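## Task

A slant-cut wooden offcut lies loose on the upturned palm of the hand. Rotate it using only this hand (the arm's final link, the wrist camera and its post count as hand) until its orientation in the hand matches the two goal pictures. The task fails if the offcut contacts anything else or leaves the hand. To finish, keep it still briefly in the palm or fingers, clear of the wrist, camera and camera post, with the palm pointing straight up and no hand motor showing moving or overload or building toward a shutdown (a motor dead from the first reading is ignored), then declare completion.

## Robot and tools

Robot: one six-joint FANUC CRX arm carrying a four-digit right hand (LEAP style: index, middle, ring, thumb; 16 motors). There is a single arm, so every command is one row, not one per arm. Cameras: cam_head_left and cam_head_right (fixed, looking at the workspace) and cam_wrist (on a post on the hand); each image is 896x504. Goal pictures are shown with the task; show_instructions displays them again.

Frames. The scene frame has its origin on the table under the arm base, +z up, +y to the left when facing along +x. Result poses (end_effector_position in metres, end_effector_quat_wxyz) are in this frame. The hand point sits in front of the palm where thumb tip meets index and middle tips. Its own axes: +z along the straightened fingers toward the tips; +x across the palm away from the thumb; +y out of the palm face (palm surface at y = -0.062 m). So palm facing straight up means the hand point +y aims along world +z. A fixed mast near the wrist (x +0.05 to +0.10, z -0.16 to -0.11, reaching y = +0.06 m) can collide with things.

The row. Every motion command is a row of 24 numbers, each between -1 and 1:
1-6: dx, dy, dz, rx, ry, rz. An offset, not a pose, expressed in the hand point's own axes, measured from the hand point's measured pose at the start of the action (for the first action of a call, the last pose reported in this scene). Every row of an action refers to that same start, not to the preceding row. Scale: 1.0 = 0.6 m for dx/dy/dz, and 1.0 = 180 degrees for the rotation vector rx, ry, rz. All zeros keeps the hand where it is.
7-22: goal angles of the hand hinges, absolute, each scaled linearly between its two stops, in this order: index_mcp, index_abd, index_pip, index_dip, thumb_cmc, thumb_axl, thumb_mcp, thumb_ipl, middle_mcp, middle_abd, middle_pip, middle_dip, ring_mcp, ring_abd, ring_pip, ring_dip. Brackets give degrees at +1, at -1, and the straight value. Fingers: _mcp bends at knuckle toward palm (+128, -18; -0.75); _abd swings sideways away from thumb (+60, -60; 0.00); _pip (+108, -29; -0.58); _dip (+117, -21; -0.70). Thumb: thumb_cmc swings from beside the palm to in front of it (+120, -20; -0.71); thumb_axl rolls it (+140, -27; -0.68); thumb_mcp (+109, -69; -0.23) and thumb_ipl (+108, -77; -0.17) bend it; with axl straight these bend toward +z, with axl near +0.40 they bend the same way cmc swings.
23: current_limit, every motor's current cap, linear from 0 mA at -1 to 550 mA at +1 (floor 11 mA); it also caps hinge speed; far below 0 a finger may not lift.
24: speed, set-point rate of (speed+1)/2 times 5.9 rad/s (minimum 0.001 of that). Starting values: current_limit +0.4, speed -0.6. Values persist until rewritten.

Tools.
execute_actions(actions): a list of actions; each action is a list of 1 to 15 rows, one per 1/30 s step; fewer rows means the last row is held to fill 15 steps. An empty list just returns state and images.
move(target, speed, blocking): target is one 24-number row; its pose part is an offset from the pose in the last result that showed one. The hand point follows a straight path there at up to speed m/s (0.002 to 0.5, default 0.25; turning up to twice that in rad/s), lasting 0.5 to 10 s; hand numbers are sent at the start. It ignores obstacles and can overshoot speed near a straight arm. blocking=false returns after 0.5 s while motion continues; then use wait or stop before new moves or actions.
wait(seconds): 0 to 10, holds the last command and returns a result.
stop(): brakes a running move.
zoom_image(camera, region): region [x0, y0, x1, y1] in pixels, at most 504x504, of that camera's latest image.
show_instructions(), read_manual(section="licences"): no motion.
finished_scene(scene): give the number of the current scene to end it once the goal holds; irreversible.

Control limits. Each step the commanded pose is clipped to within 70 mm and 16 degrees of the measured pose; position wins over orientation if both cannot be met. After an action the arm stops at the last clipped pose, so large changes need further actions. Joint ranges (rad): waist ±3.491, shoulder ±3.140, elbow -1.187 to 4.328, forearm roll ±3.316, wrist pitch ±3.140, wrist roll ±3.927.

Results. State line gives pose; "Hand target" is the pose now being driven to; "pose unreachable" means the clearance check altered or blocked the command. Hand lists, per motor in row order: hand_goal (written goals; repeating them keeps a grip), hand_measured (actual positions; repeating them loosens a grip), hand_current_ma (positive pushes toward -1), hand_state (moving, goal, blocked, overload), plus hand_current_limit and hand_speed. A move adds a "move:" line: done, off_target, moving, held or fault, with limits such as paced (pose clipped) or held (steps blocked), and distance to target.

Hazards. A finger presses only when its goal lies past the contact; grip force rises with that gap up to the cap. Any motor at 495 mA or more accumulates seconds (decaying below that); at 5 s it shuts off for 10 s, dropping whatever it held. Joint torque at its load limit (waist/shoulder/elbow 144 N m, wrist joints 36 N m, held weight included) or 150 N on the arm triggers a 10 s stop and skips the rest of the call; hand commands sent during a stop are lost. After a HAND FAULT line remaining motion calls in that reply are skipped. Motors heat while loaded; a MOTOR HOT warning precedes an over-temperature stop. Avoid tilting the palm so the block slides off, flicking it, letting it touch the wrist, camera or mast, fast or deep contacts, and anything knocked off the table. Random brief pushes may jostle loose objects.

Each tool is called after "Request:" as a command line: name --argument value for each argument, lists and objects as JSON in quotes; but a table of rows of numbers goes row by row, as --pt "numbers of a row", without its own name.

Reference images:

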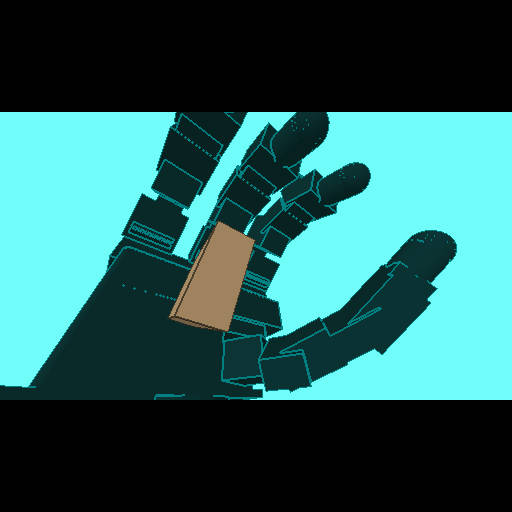

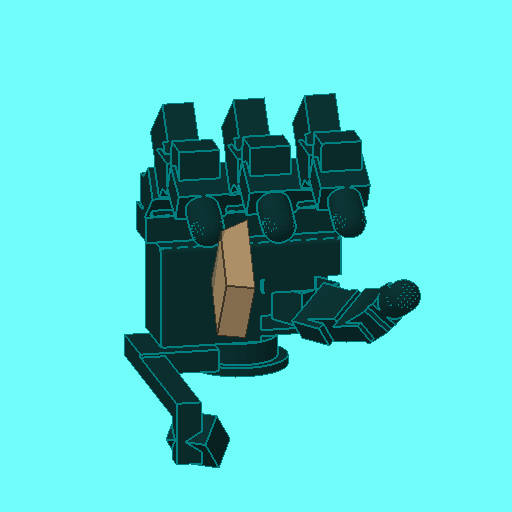

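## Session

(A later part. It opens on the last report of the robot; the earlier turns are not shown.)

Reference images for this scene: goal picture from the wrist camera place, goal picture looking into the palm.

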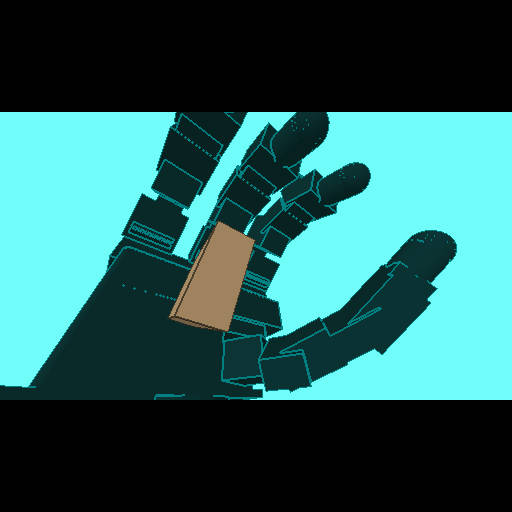

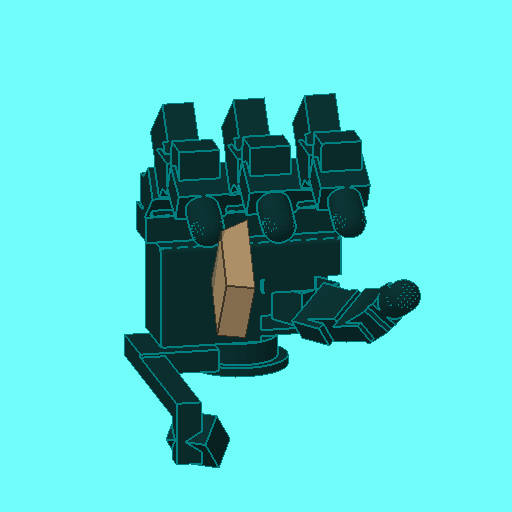

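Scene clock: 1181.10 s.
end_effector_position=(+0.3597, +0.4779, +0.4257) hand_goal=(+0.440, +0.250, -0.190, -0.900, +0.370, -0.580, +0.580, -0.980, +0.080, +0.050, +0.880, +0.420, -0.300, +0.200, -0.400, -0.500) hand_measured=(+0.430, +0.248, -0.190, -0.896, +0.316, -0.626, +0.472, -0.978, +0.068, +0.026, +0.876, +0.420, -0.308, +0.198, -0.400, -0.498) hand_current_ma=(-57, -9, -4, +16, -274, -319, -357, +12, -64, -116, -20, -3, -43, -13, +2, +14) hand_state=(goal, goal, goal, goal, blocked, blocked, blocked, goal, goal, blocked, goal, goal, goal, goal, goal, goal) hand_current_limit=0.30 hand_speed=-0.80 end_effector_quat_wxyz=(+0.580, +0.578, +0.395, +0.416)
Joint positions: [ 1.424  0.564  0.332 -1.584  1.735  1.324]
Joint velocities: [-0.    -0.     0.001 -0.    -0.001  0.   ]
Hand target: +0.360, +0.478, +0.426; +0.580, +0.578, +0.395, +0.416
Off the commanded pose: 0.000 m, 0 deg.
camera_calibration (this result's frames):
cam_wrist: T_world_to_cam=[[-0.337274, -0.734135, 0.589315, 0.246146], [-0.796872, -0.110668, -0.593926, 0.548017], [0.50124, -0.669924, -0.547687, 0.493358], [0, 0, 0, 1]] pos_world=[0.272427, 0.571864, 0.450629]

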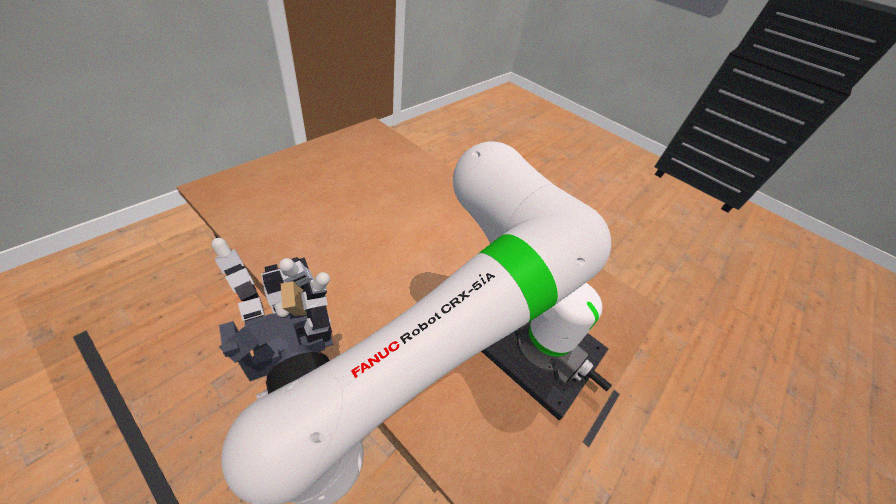

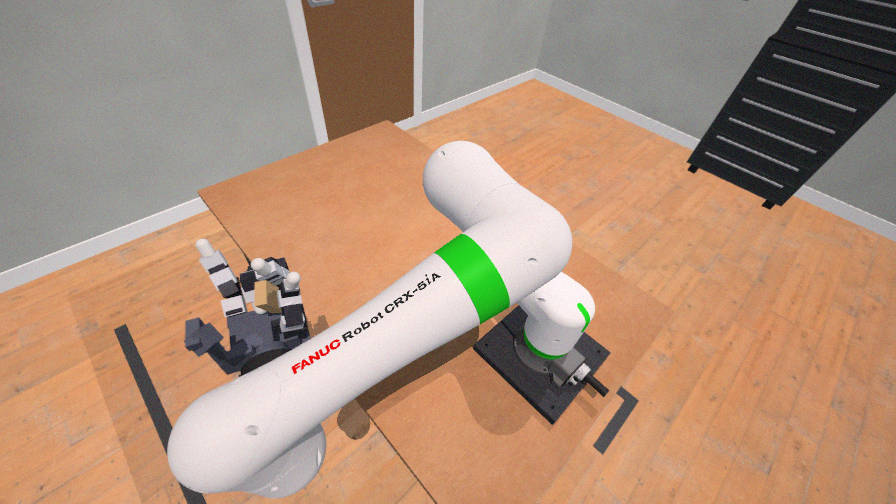

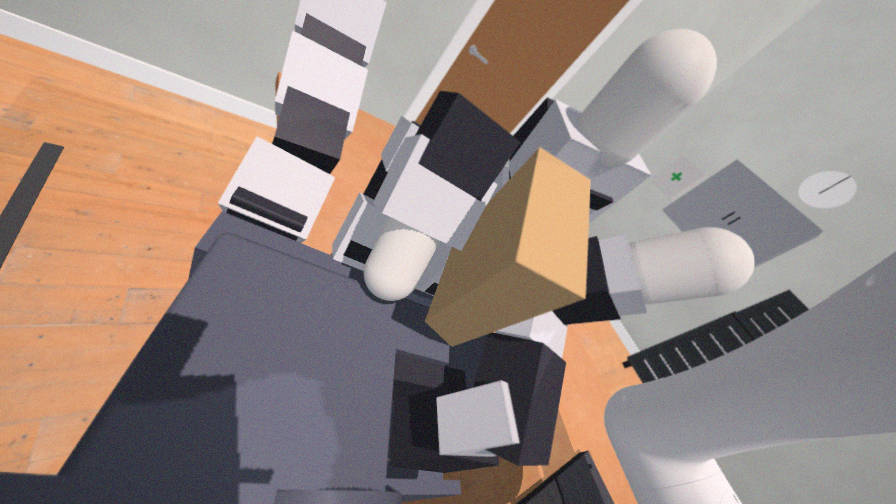

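Request:
execute_actions --actions '[[[0,0,0,0,0,0,0.44,0.25,-0.19,-0.9,0.26,-0.62,0.5,-0.98,0.08,0.05,0.88,0.42,-0.3,0.2,-0.4,-0.5,0.3,-0.8]],[[0,0,0,0,0,0,0.44,0.25,-0.19,-0.9,0.24,-0.6,0.62,-0.98,0.1,0.1,0.88,0.42,-0.3,0.2,-0.4,-0.5,0.3,-0.8]],[[0,0,0,0,0,0,0.44,0.25,-0.19,-0.9,0.29,-0.6,0.62,-0.98,0.1,0.1,0.88,0.42,-0.3,0.2,-0.4,-0.5,0.3,-0.8]]]'

Request:
zoom_image --camera "cam_head_left" --region '[205,235,365,395]'

Request:
zoom_image --camera "cam_wrist" --region '[400,120,652,372]'

Scene clock: 1199.33 s.
end_effector_position=(+0.3597, +0.4779, +0.4257) hand_goal=(+0.440, +0.250, -0.190, -0.900, +0.290, -0.600, +0.620, -0.980, +0.100, +0.100, +0.880, +0.420, -0.300, +0.200, -0.400, -0.500) hand_measured=(+0.434, +0.248, -0.190, -0.896, +0.208, -0.612, +0.582, -0.980, +0.074, +0.078, +0.874, +0.420, -0.308, +0.198, -0.400, -0.498) hand_current_ma=(-38, -8, -4, +16, -357, -89, -254, +7, -135, -104, -32, -3, -43, -13, +2, +14) hand_state=(goal, goal, goal, goal, blocked, goal, blocked, goal, blocked, blocked, goal, goal, goal, goal, goal, goal) hand_current_limit=0.30 hand_speed=-0.80 end_effector_quat_wxyz=(+0.580, +0.578, +0.395, +0.416)
Joint positions: [ 1.424  0.564  0.332 -1.584  1.735  1.324]
Joint velocities: [-0.     0.     0.001 -0.001  0.001  0.   ]
Hand target: +0.360, +0.478, +0.426; +0.580, +0.578, +0.395, +0.416
Off the commanded pose: 0.000 m, 0 deg.
camera_calibration (this result's frames):
cam_wrist: T_world_to_cam=[[-0.337274, -0.734135, 0.589315, 0.246145], [-0.796872, -0.110668, -0.593925, 0.548017], [0.50124, -0.669924, -0.547687, 0.493358], [0, 0, 0, 1]] pos_world=[0.272427, 0.571864, 0.450629]

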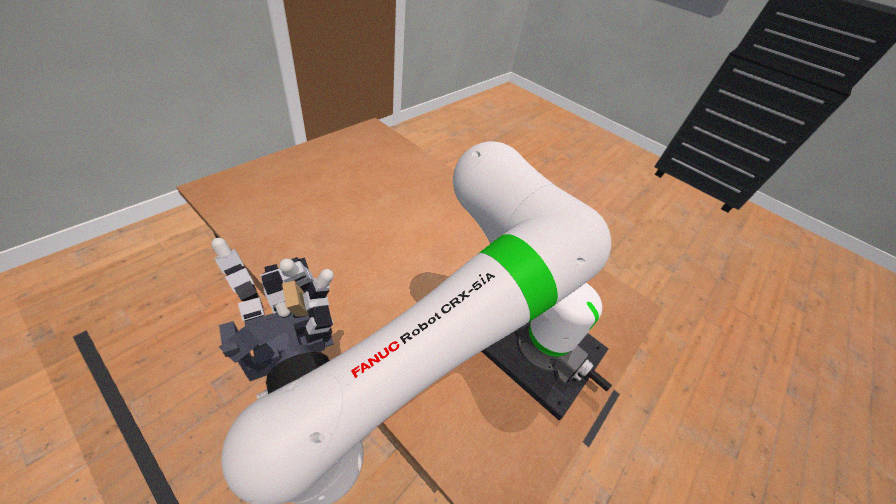

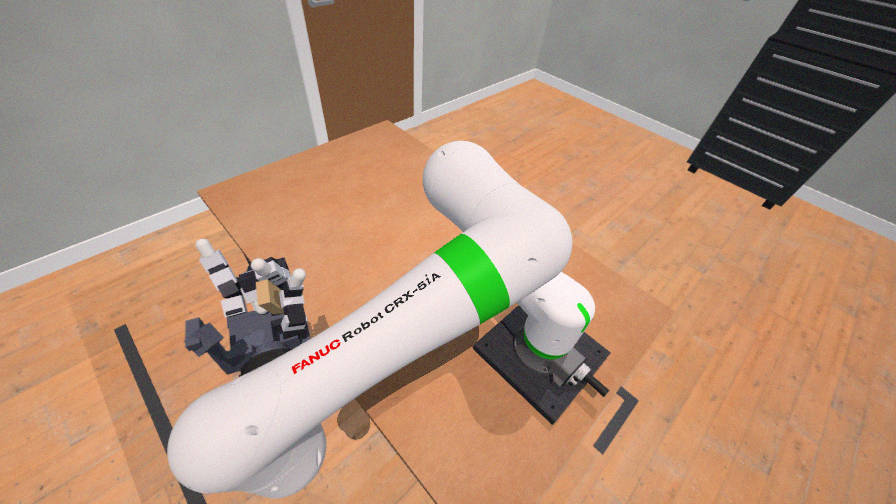

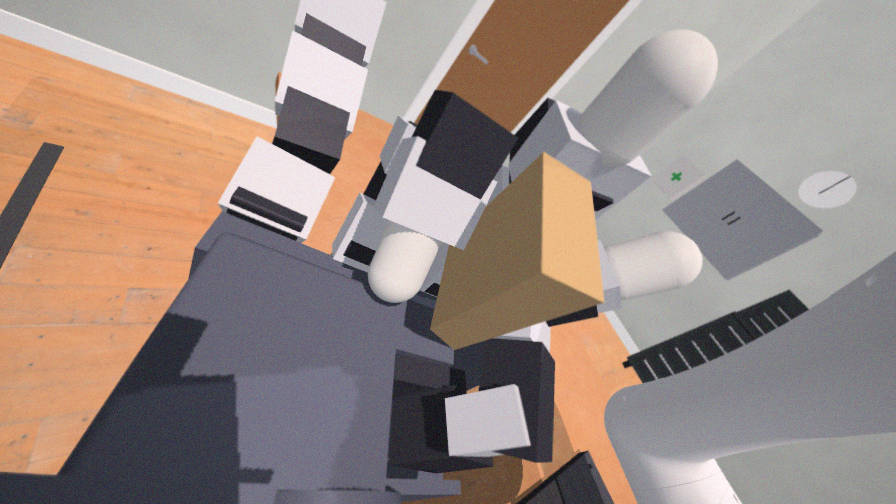

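Region (205, 235, 365, 395) of cam_head_left's 896x504 image, scaled by 3.150, with more detail than that image has.

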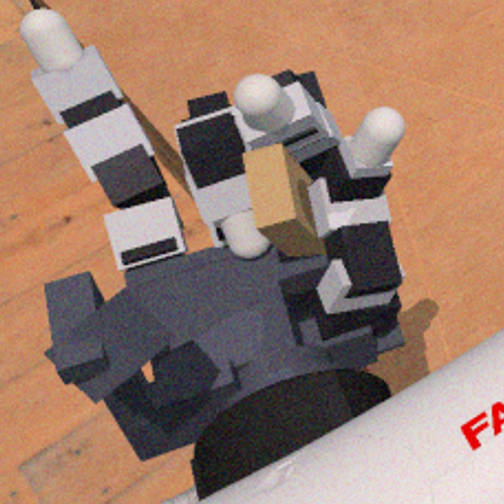

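Region (400, 120, 652, 372) of cam_wrist's 896x504 image, scaled by 2.000, with more detail than that image has.

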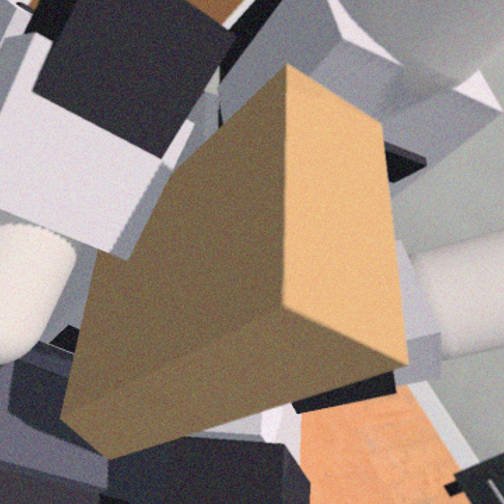

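Request:
execute_actions --actions '[[[0,0,0,0.003,0,-0.0035,0.44,0.25,-0.19,-0.9,0.26,-0.6,0.605,-0.98,0.09,0.1,0.88,0.42,-0.3,0.2,-0.4,-0.5,0.3,-0.8],[0,0,0,0.0063,0,-0.0072,0.44,0.25,-0.19,-0.9,0.26,-0.6,0.605,-0.98,0.09,0.1,0.88,0.42,-0.3,0.2,-0.4,-0.5,0.3,-0.8]]]'

Request:
wait --seconds 1.5

Scene clock: 1219.77 s.
end_effector_position=(+0.3597, +0.4779, +0.4257) hand_goal=(+0.440, +0.250, -0.190, -0.900, +0.260, -0.600, +0.604, -0.980, +0.090, +0.100, +0.880, +0.420, -0.300, +0.200, -0.400, -0.500) hand_measured=(+0.434, +0.248, -0.190, -0.896, +0.208, -0.612, +0.582, -0.980, +0.074, +0.078, +0.874, +0.420, -0.308, +0.198, -0.400, -0.498) hand_current_ma=(-39, -8, -4, +16, -264, -90, -150, +7, -81, -104, -32, -3, -44, -12, +1, +14) hand_state=(goal, goal, goal, goal, blocked, goal, blocked, goal, goal, blocked, goal, goal, goal, goal, goal, goal) hand_current_limit=0.30 hand_speed=-0.80 end_effector_quat_wxyz=(+0.578, +0.580, +0.406, +0.406)
Joint positions: [ 1.424  0.555  0.33  -1.602  1.73   1.351]
Joint velocities: [-0.     0.    -0.     0.001 -0.    -0.   ]
Hand target: +0.360, +0.478, +0.426; +0.578, +0.580, +0.406, +0.406
Off the commanded pose: 0.000 m, 0 deg.
camera_calibration (this result's frames):
cam_wrist: T_world_to_cam=[[-0.321422, -0.725431, 0.608636, 0.228068], [-0.812216, -0.11923, -0.571043, 0.547878], [0.48682, -0.67789, -0.550883, 0.503717], [0, 0, 0, 1]] pos_world=[0.273082, 0.572236, 0.451541]

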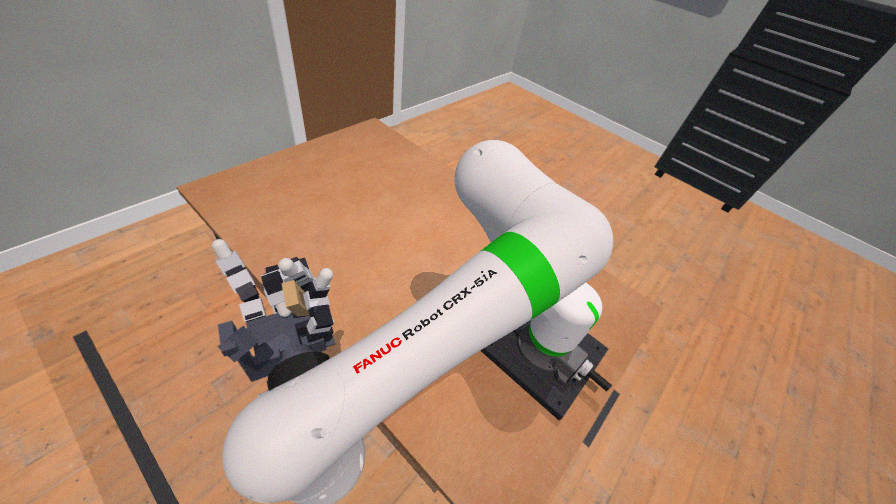

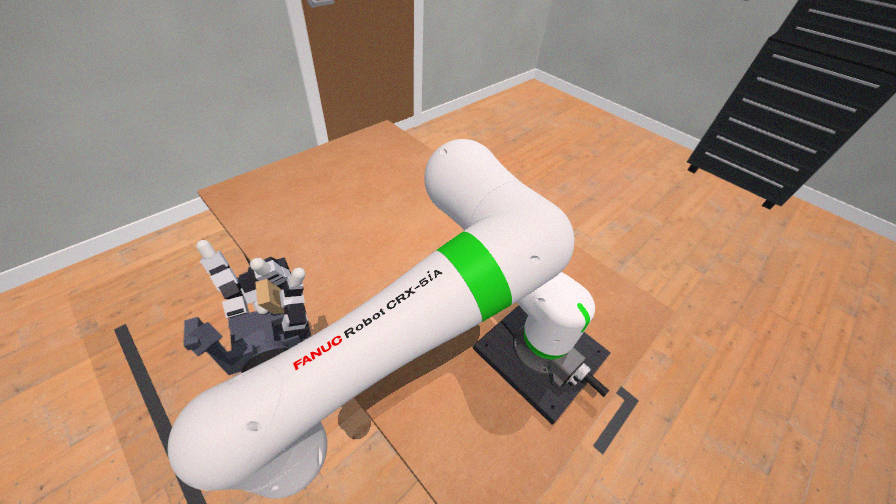

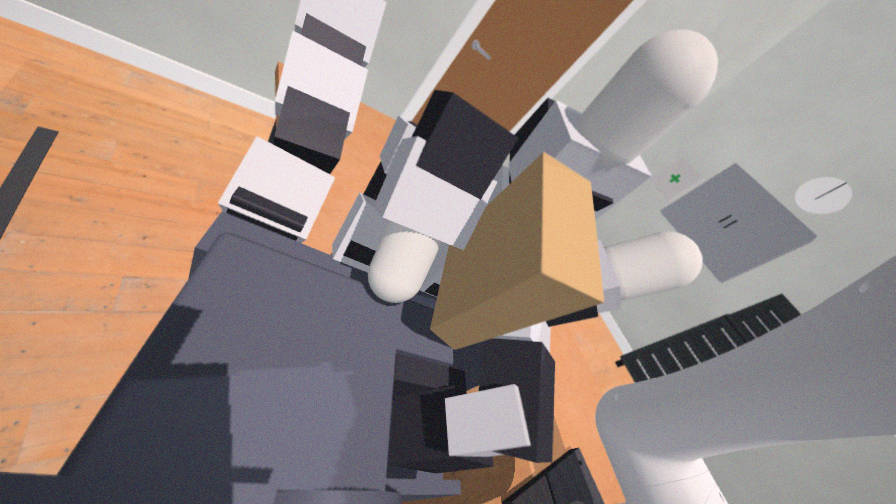

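Scene clock: 1221.27 s.
end_effector_position=(+0.3597, +0.4779, +0.4257) hand_goal=(+0.440, +0.250, -0.190, -0.900, +0.260, -0.600, +0.604, -0.980, +0.090, +0.100, +0.880, +0.420, -0.300, +0.200, -0.400, -0.500) hand_measured=(+0.434, +0.248, -0.190, -0.896, +0.208, -0.612, +0.582, -0.980, +0.074, +0.078, +0.874, +0.420, -0.308, +0.198, -0.400, -0.498) hand_current_ma=(-39, -8, -4, +16, -264, -90, -150, +7, -81, -104, -32, -3, -44, -12, +1, +14) hand_state=(goal, goal, goal, goal, blocked, goal, blocked, goal, goal, blocked, goal, goal, goal, goal, goal, goal) hand_current_limit=0.30 hand_speed=-0.80 end_effector_quat_wxyz=(+0.578, +0.580, +0.406, +0.406)
Joint positions: [ 1.423  0.554  0.33  -1.602  1.73   1.351]
Joint velocities: [ 0.     0.001 -0.    -0.001 -0.001 -0.001]
Hand target: +0.360, +0.478, +0.426; +0.578, +0.580, +0.406, +0.406
Off the commanded pose: 0.000 m, 0 deg.
wait: 1.50 s; at rest by 0.17 s
camera_calibration (this result's frames):
cam_wrist: T_world_to_cam=[[-0.321445, -0.725431, 0.608624, 0.228074], [-0.812218, -0.119197, -0.571046, 0.547881], [0.486801, -0.677895, -0.550893, 0.503723], [0, 0, 0, 1]] pos_world=[0.273099, 0.572229, 0.451552]

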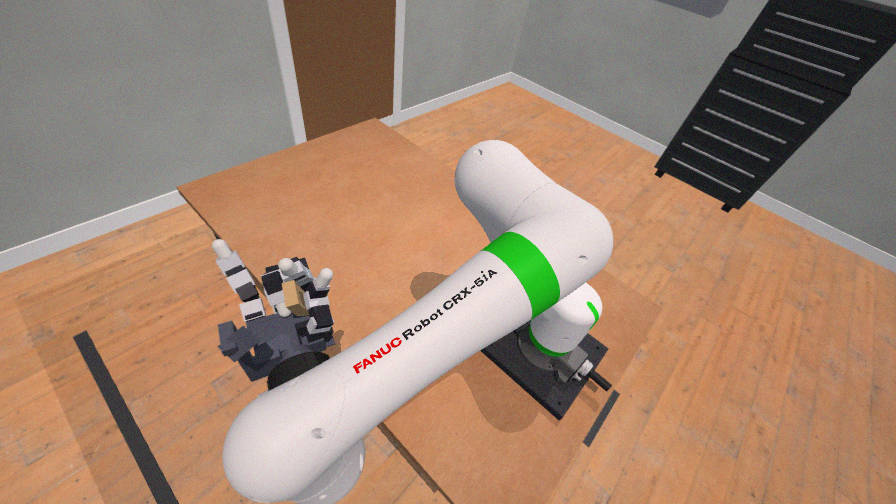

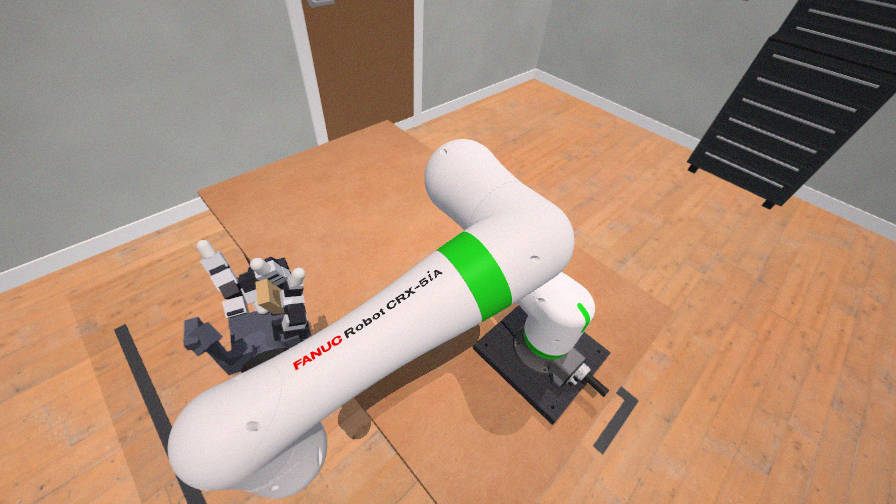

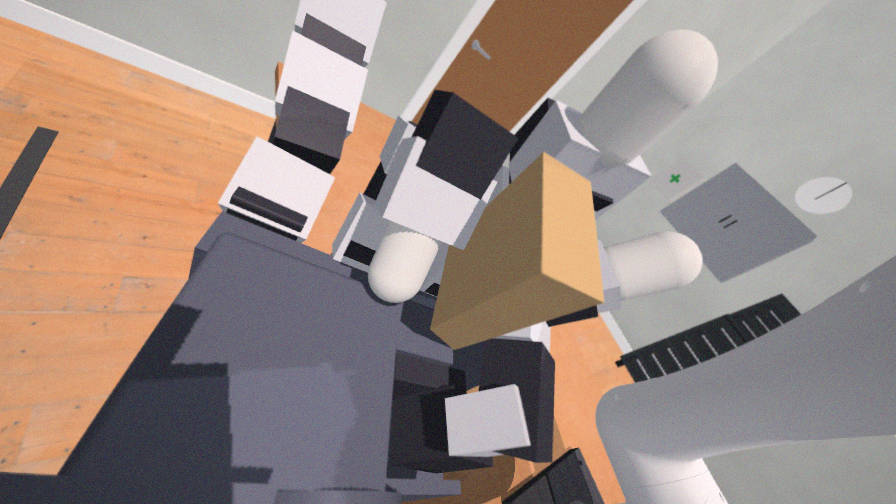

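Request:
execute_actions --actions '[]'

Scene clock: 1261.97 s.
end_effector_position=(+0.3597, +0.4779, +0.4257) hand_goal=(+0.440, +0.250, -0.190, -0.900, +0.260, -0.600, +0.604, -0.980, +0.090, +0.100, +0.880, +0.420, -0.300, +0.200, -0.400, -0.500) hand_measured=(+0.434, +0.248, -0.190, -0.896, +0.208, -0.612, +0.582, -0.980, +0.074, +0.078, +0.874, +0.420, -0.308, +0.198, -0.400, -0.498) hand_current_ma=(-39, -8, -4, +16, -264, -90, -150, +7, -81, -104, -32, -3, -44, -12, +1, +14) hand_state=(goal, goal, goal, goal, blocked, goal, blocked, goal, goal, blocked, goal, goal, goal, goal, goal, goal) hand_current_limit=0.30 hand_speed=-0.80 end_effector_quat_wxyz=(+0.578, +0.580, +0.406, +0.406)
Joint positions: [ 1.423  0.554  0.33  -1.602  1.73   1.351]
Joint velocities: [-0.     0.    -0.001 -0.    -0.    -0.   ]
Hand target: +0.360, +0.478, +0.426; +0.578, +0.580, +0.406, +0.406
Off the commanded pose: 0.000 m, 0 deg.
camera_calibration (this result's frames):
cam_wrist: T_world_to_cam=[[-0.321445, -0.725432, 0.608623, 0.228075], [-0.812218, -0.119196, -0.571046, 0.547881], [0.486801, -0.677895, -0.550894, 0.503723], [0, 0, 0, 1]] pos_world=[0.273099, 0.572229, 0.451552]

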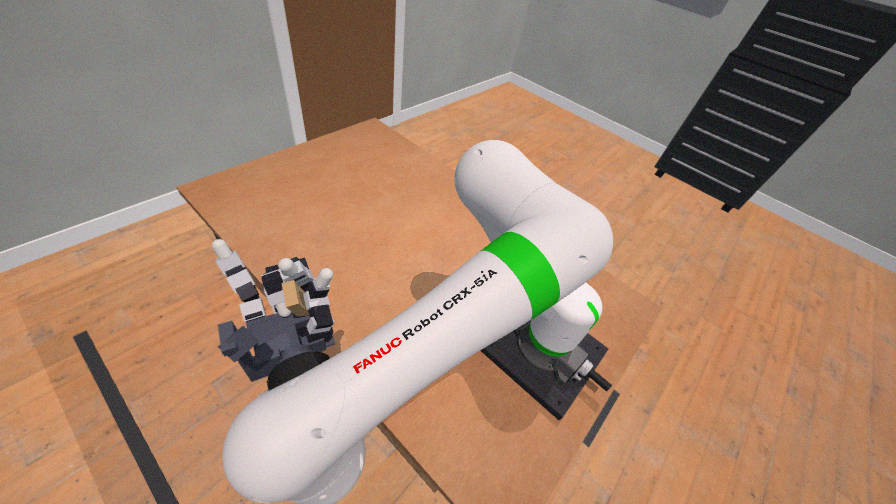

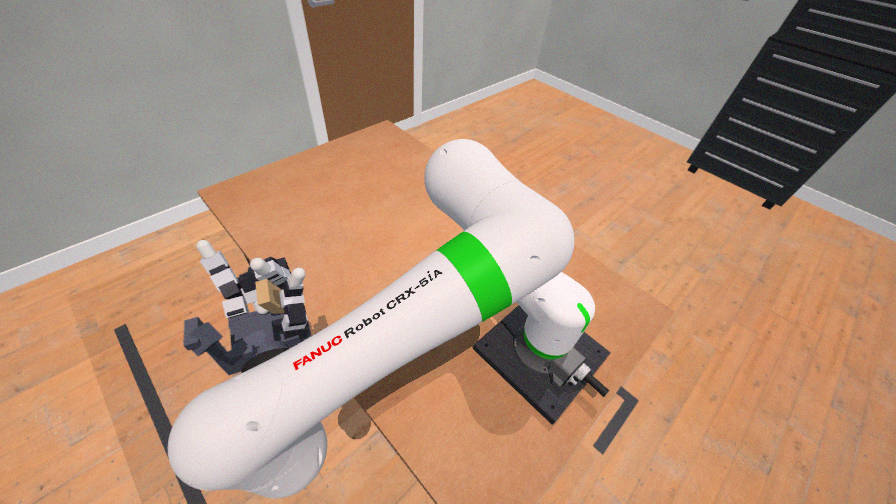

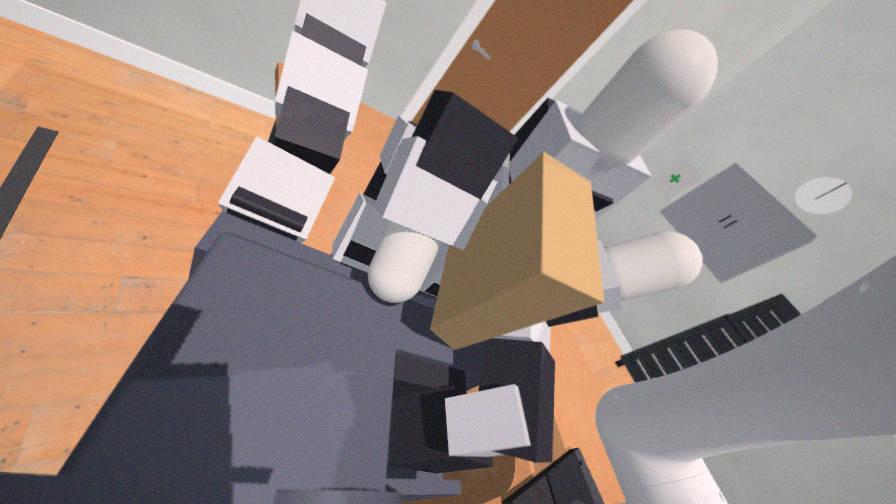

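Request:
finished_scene --scene 1

The scene is finished: the task was done.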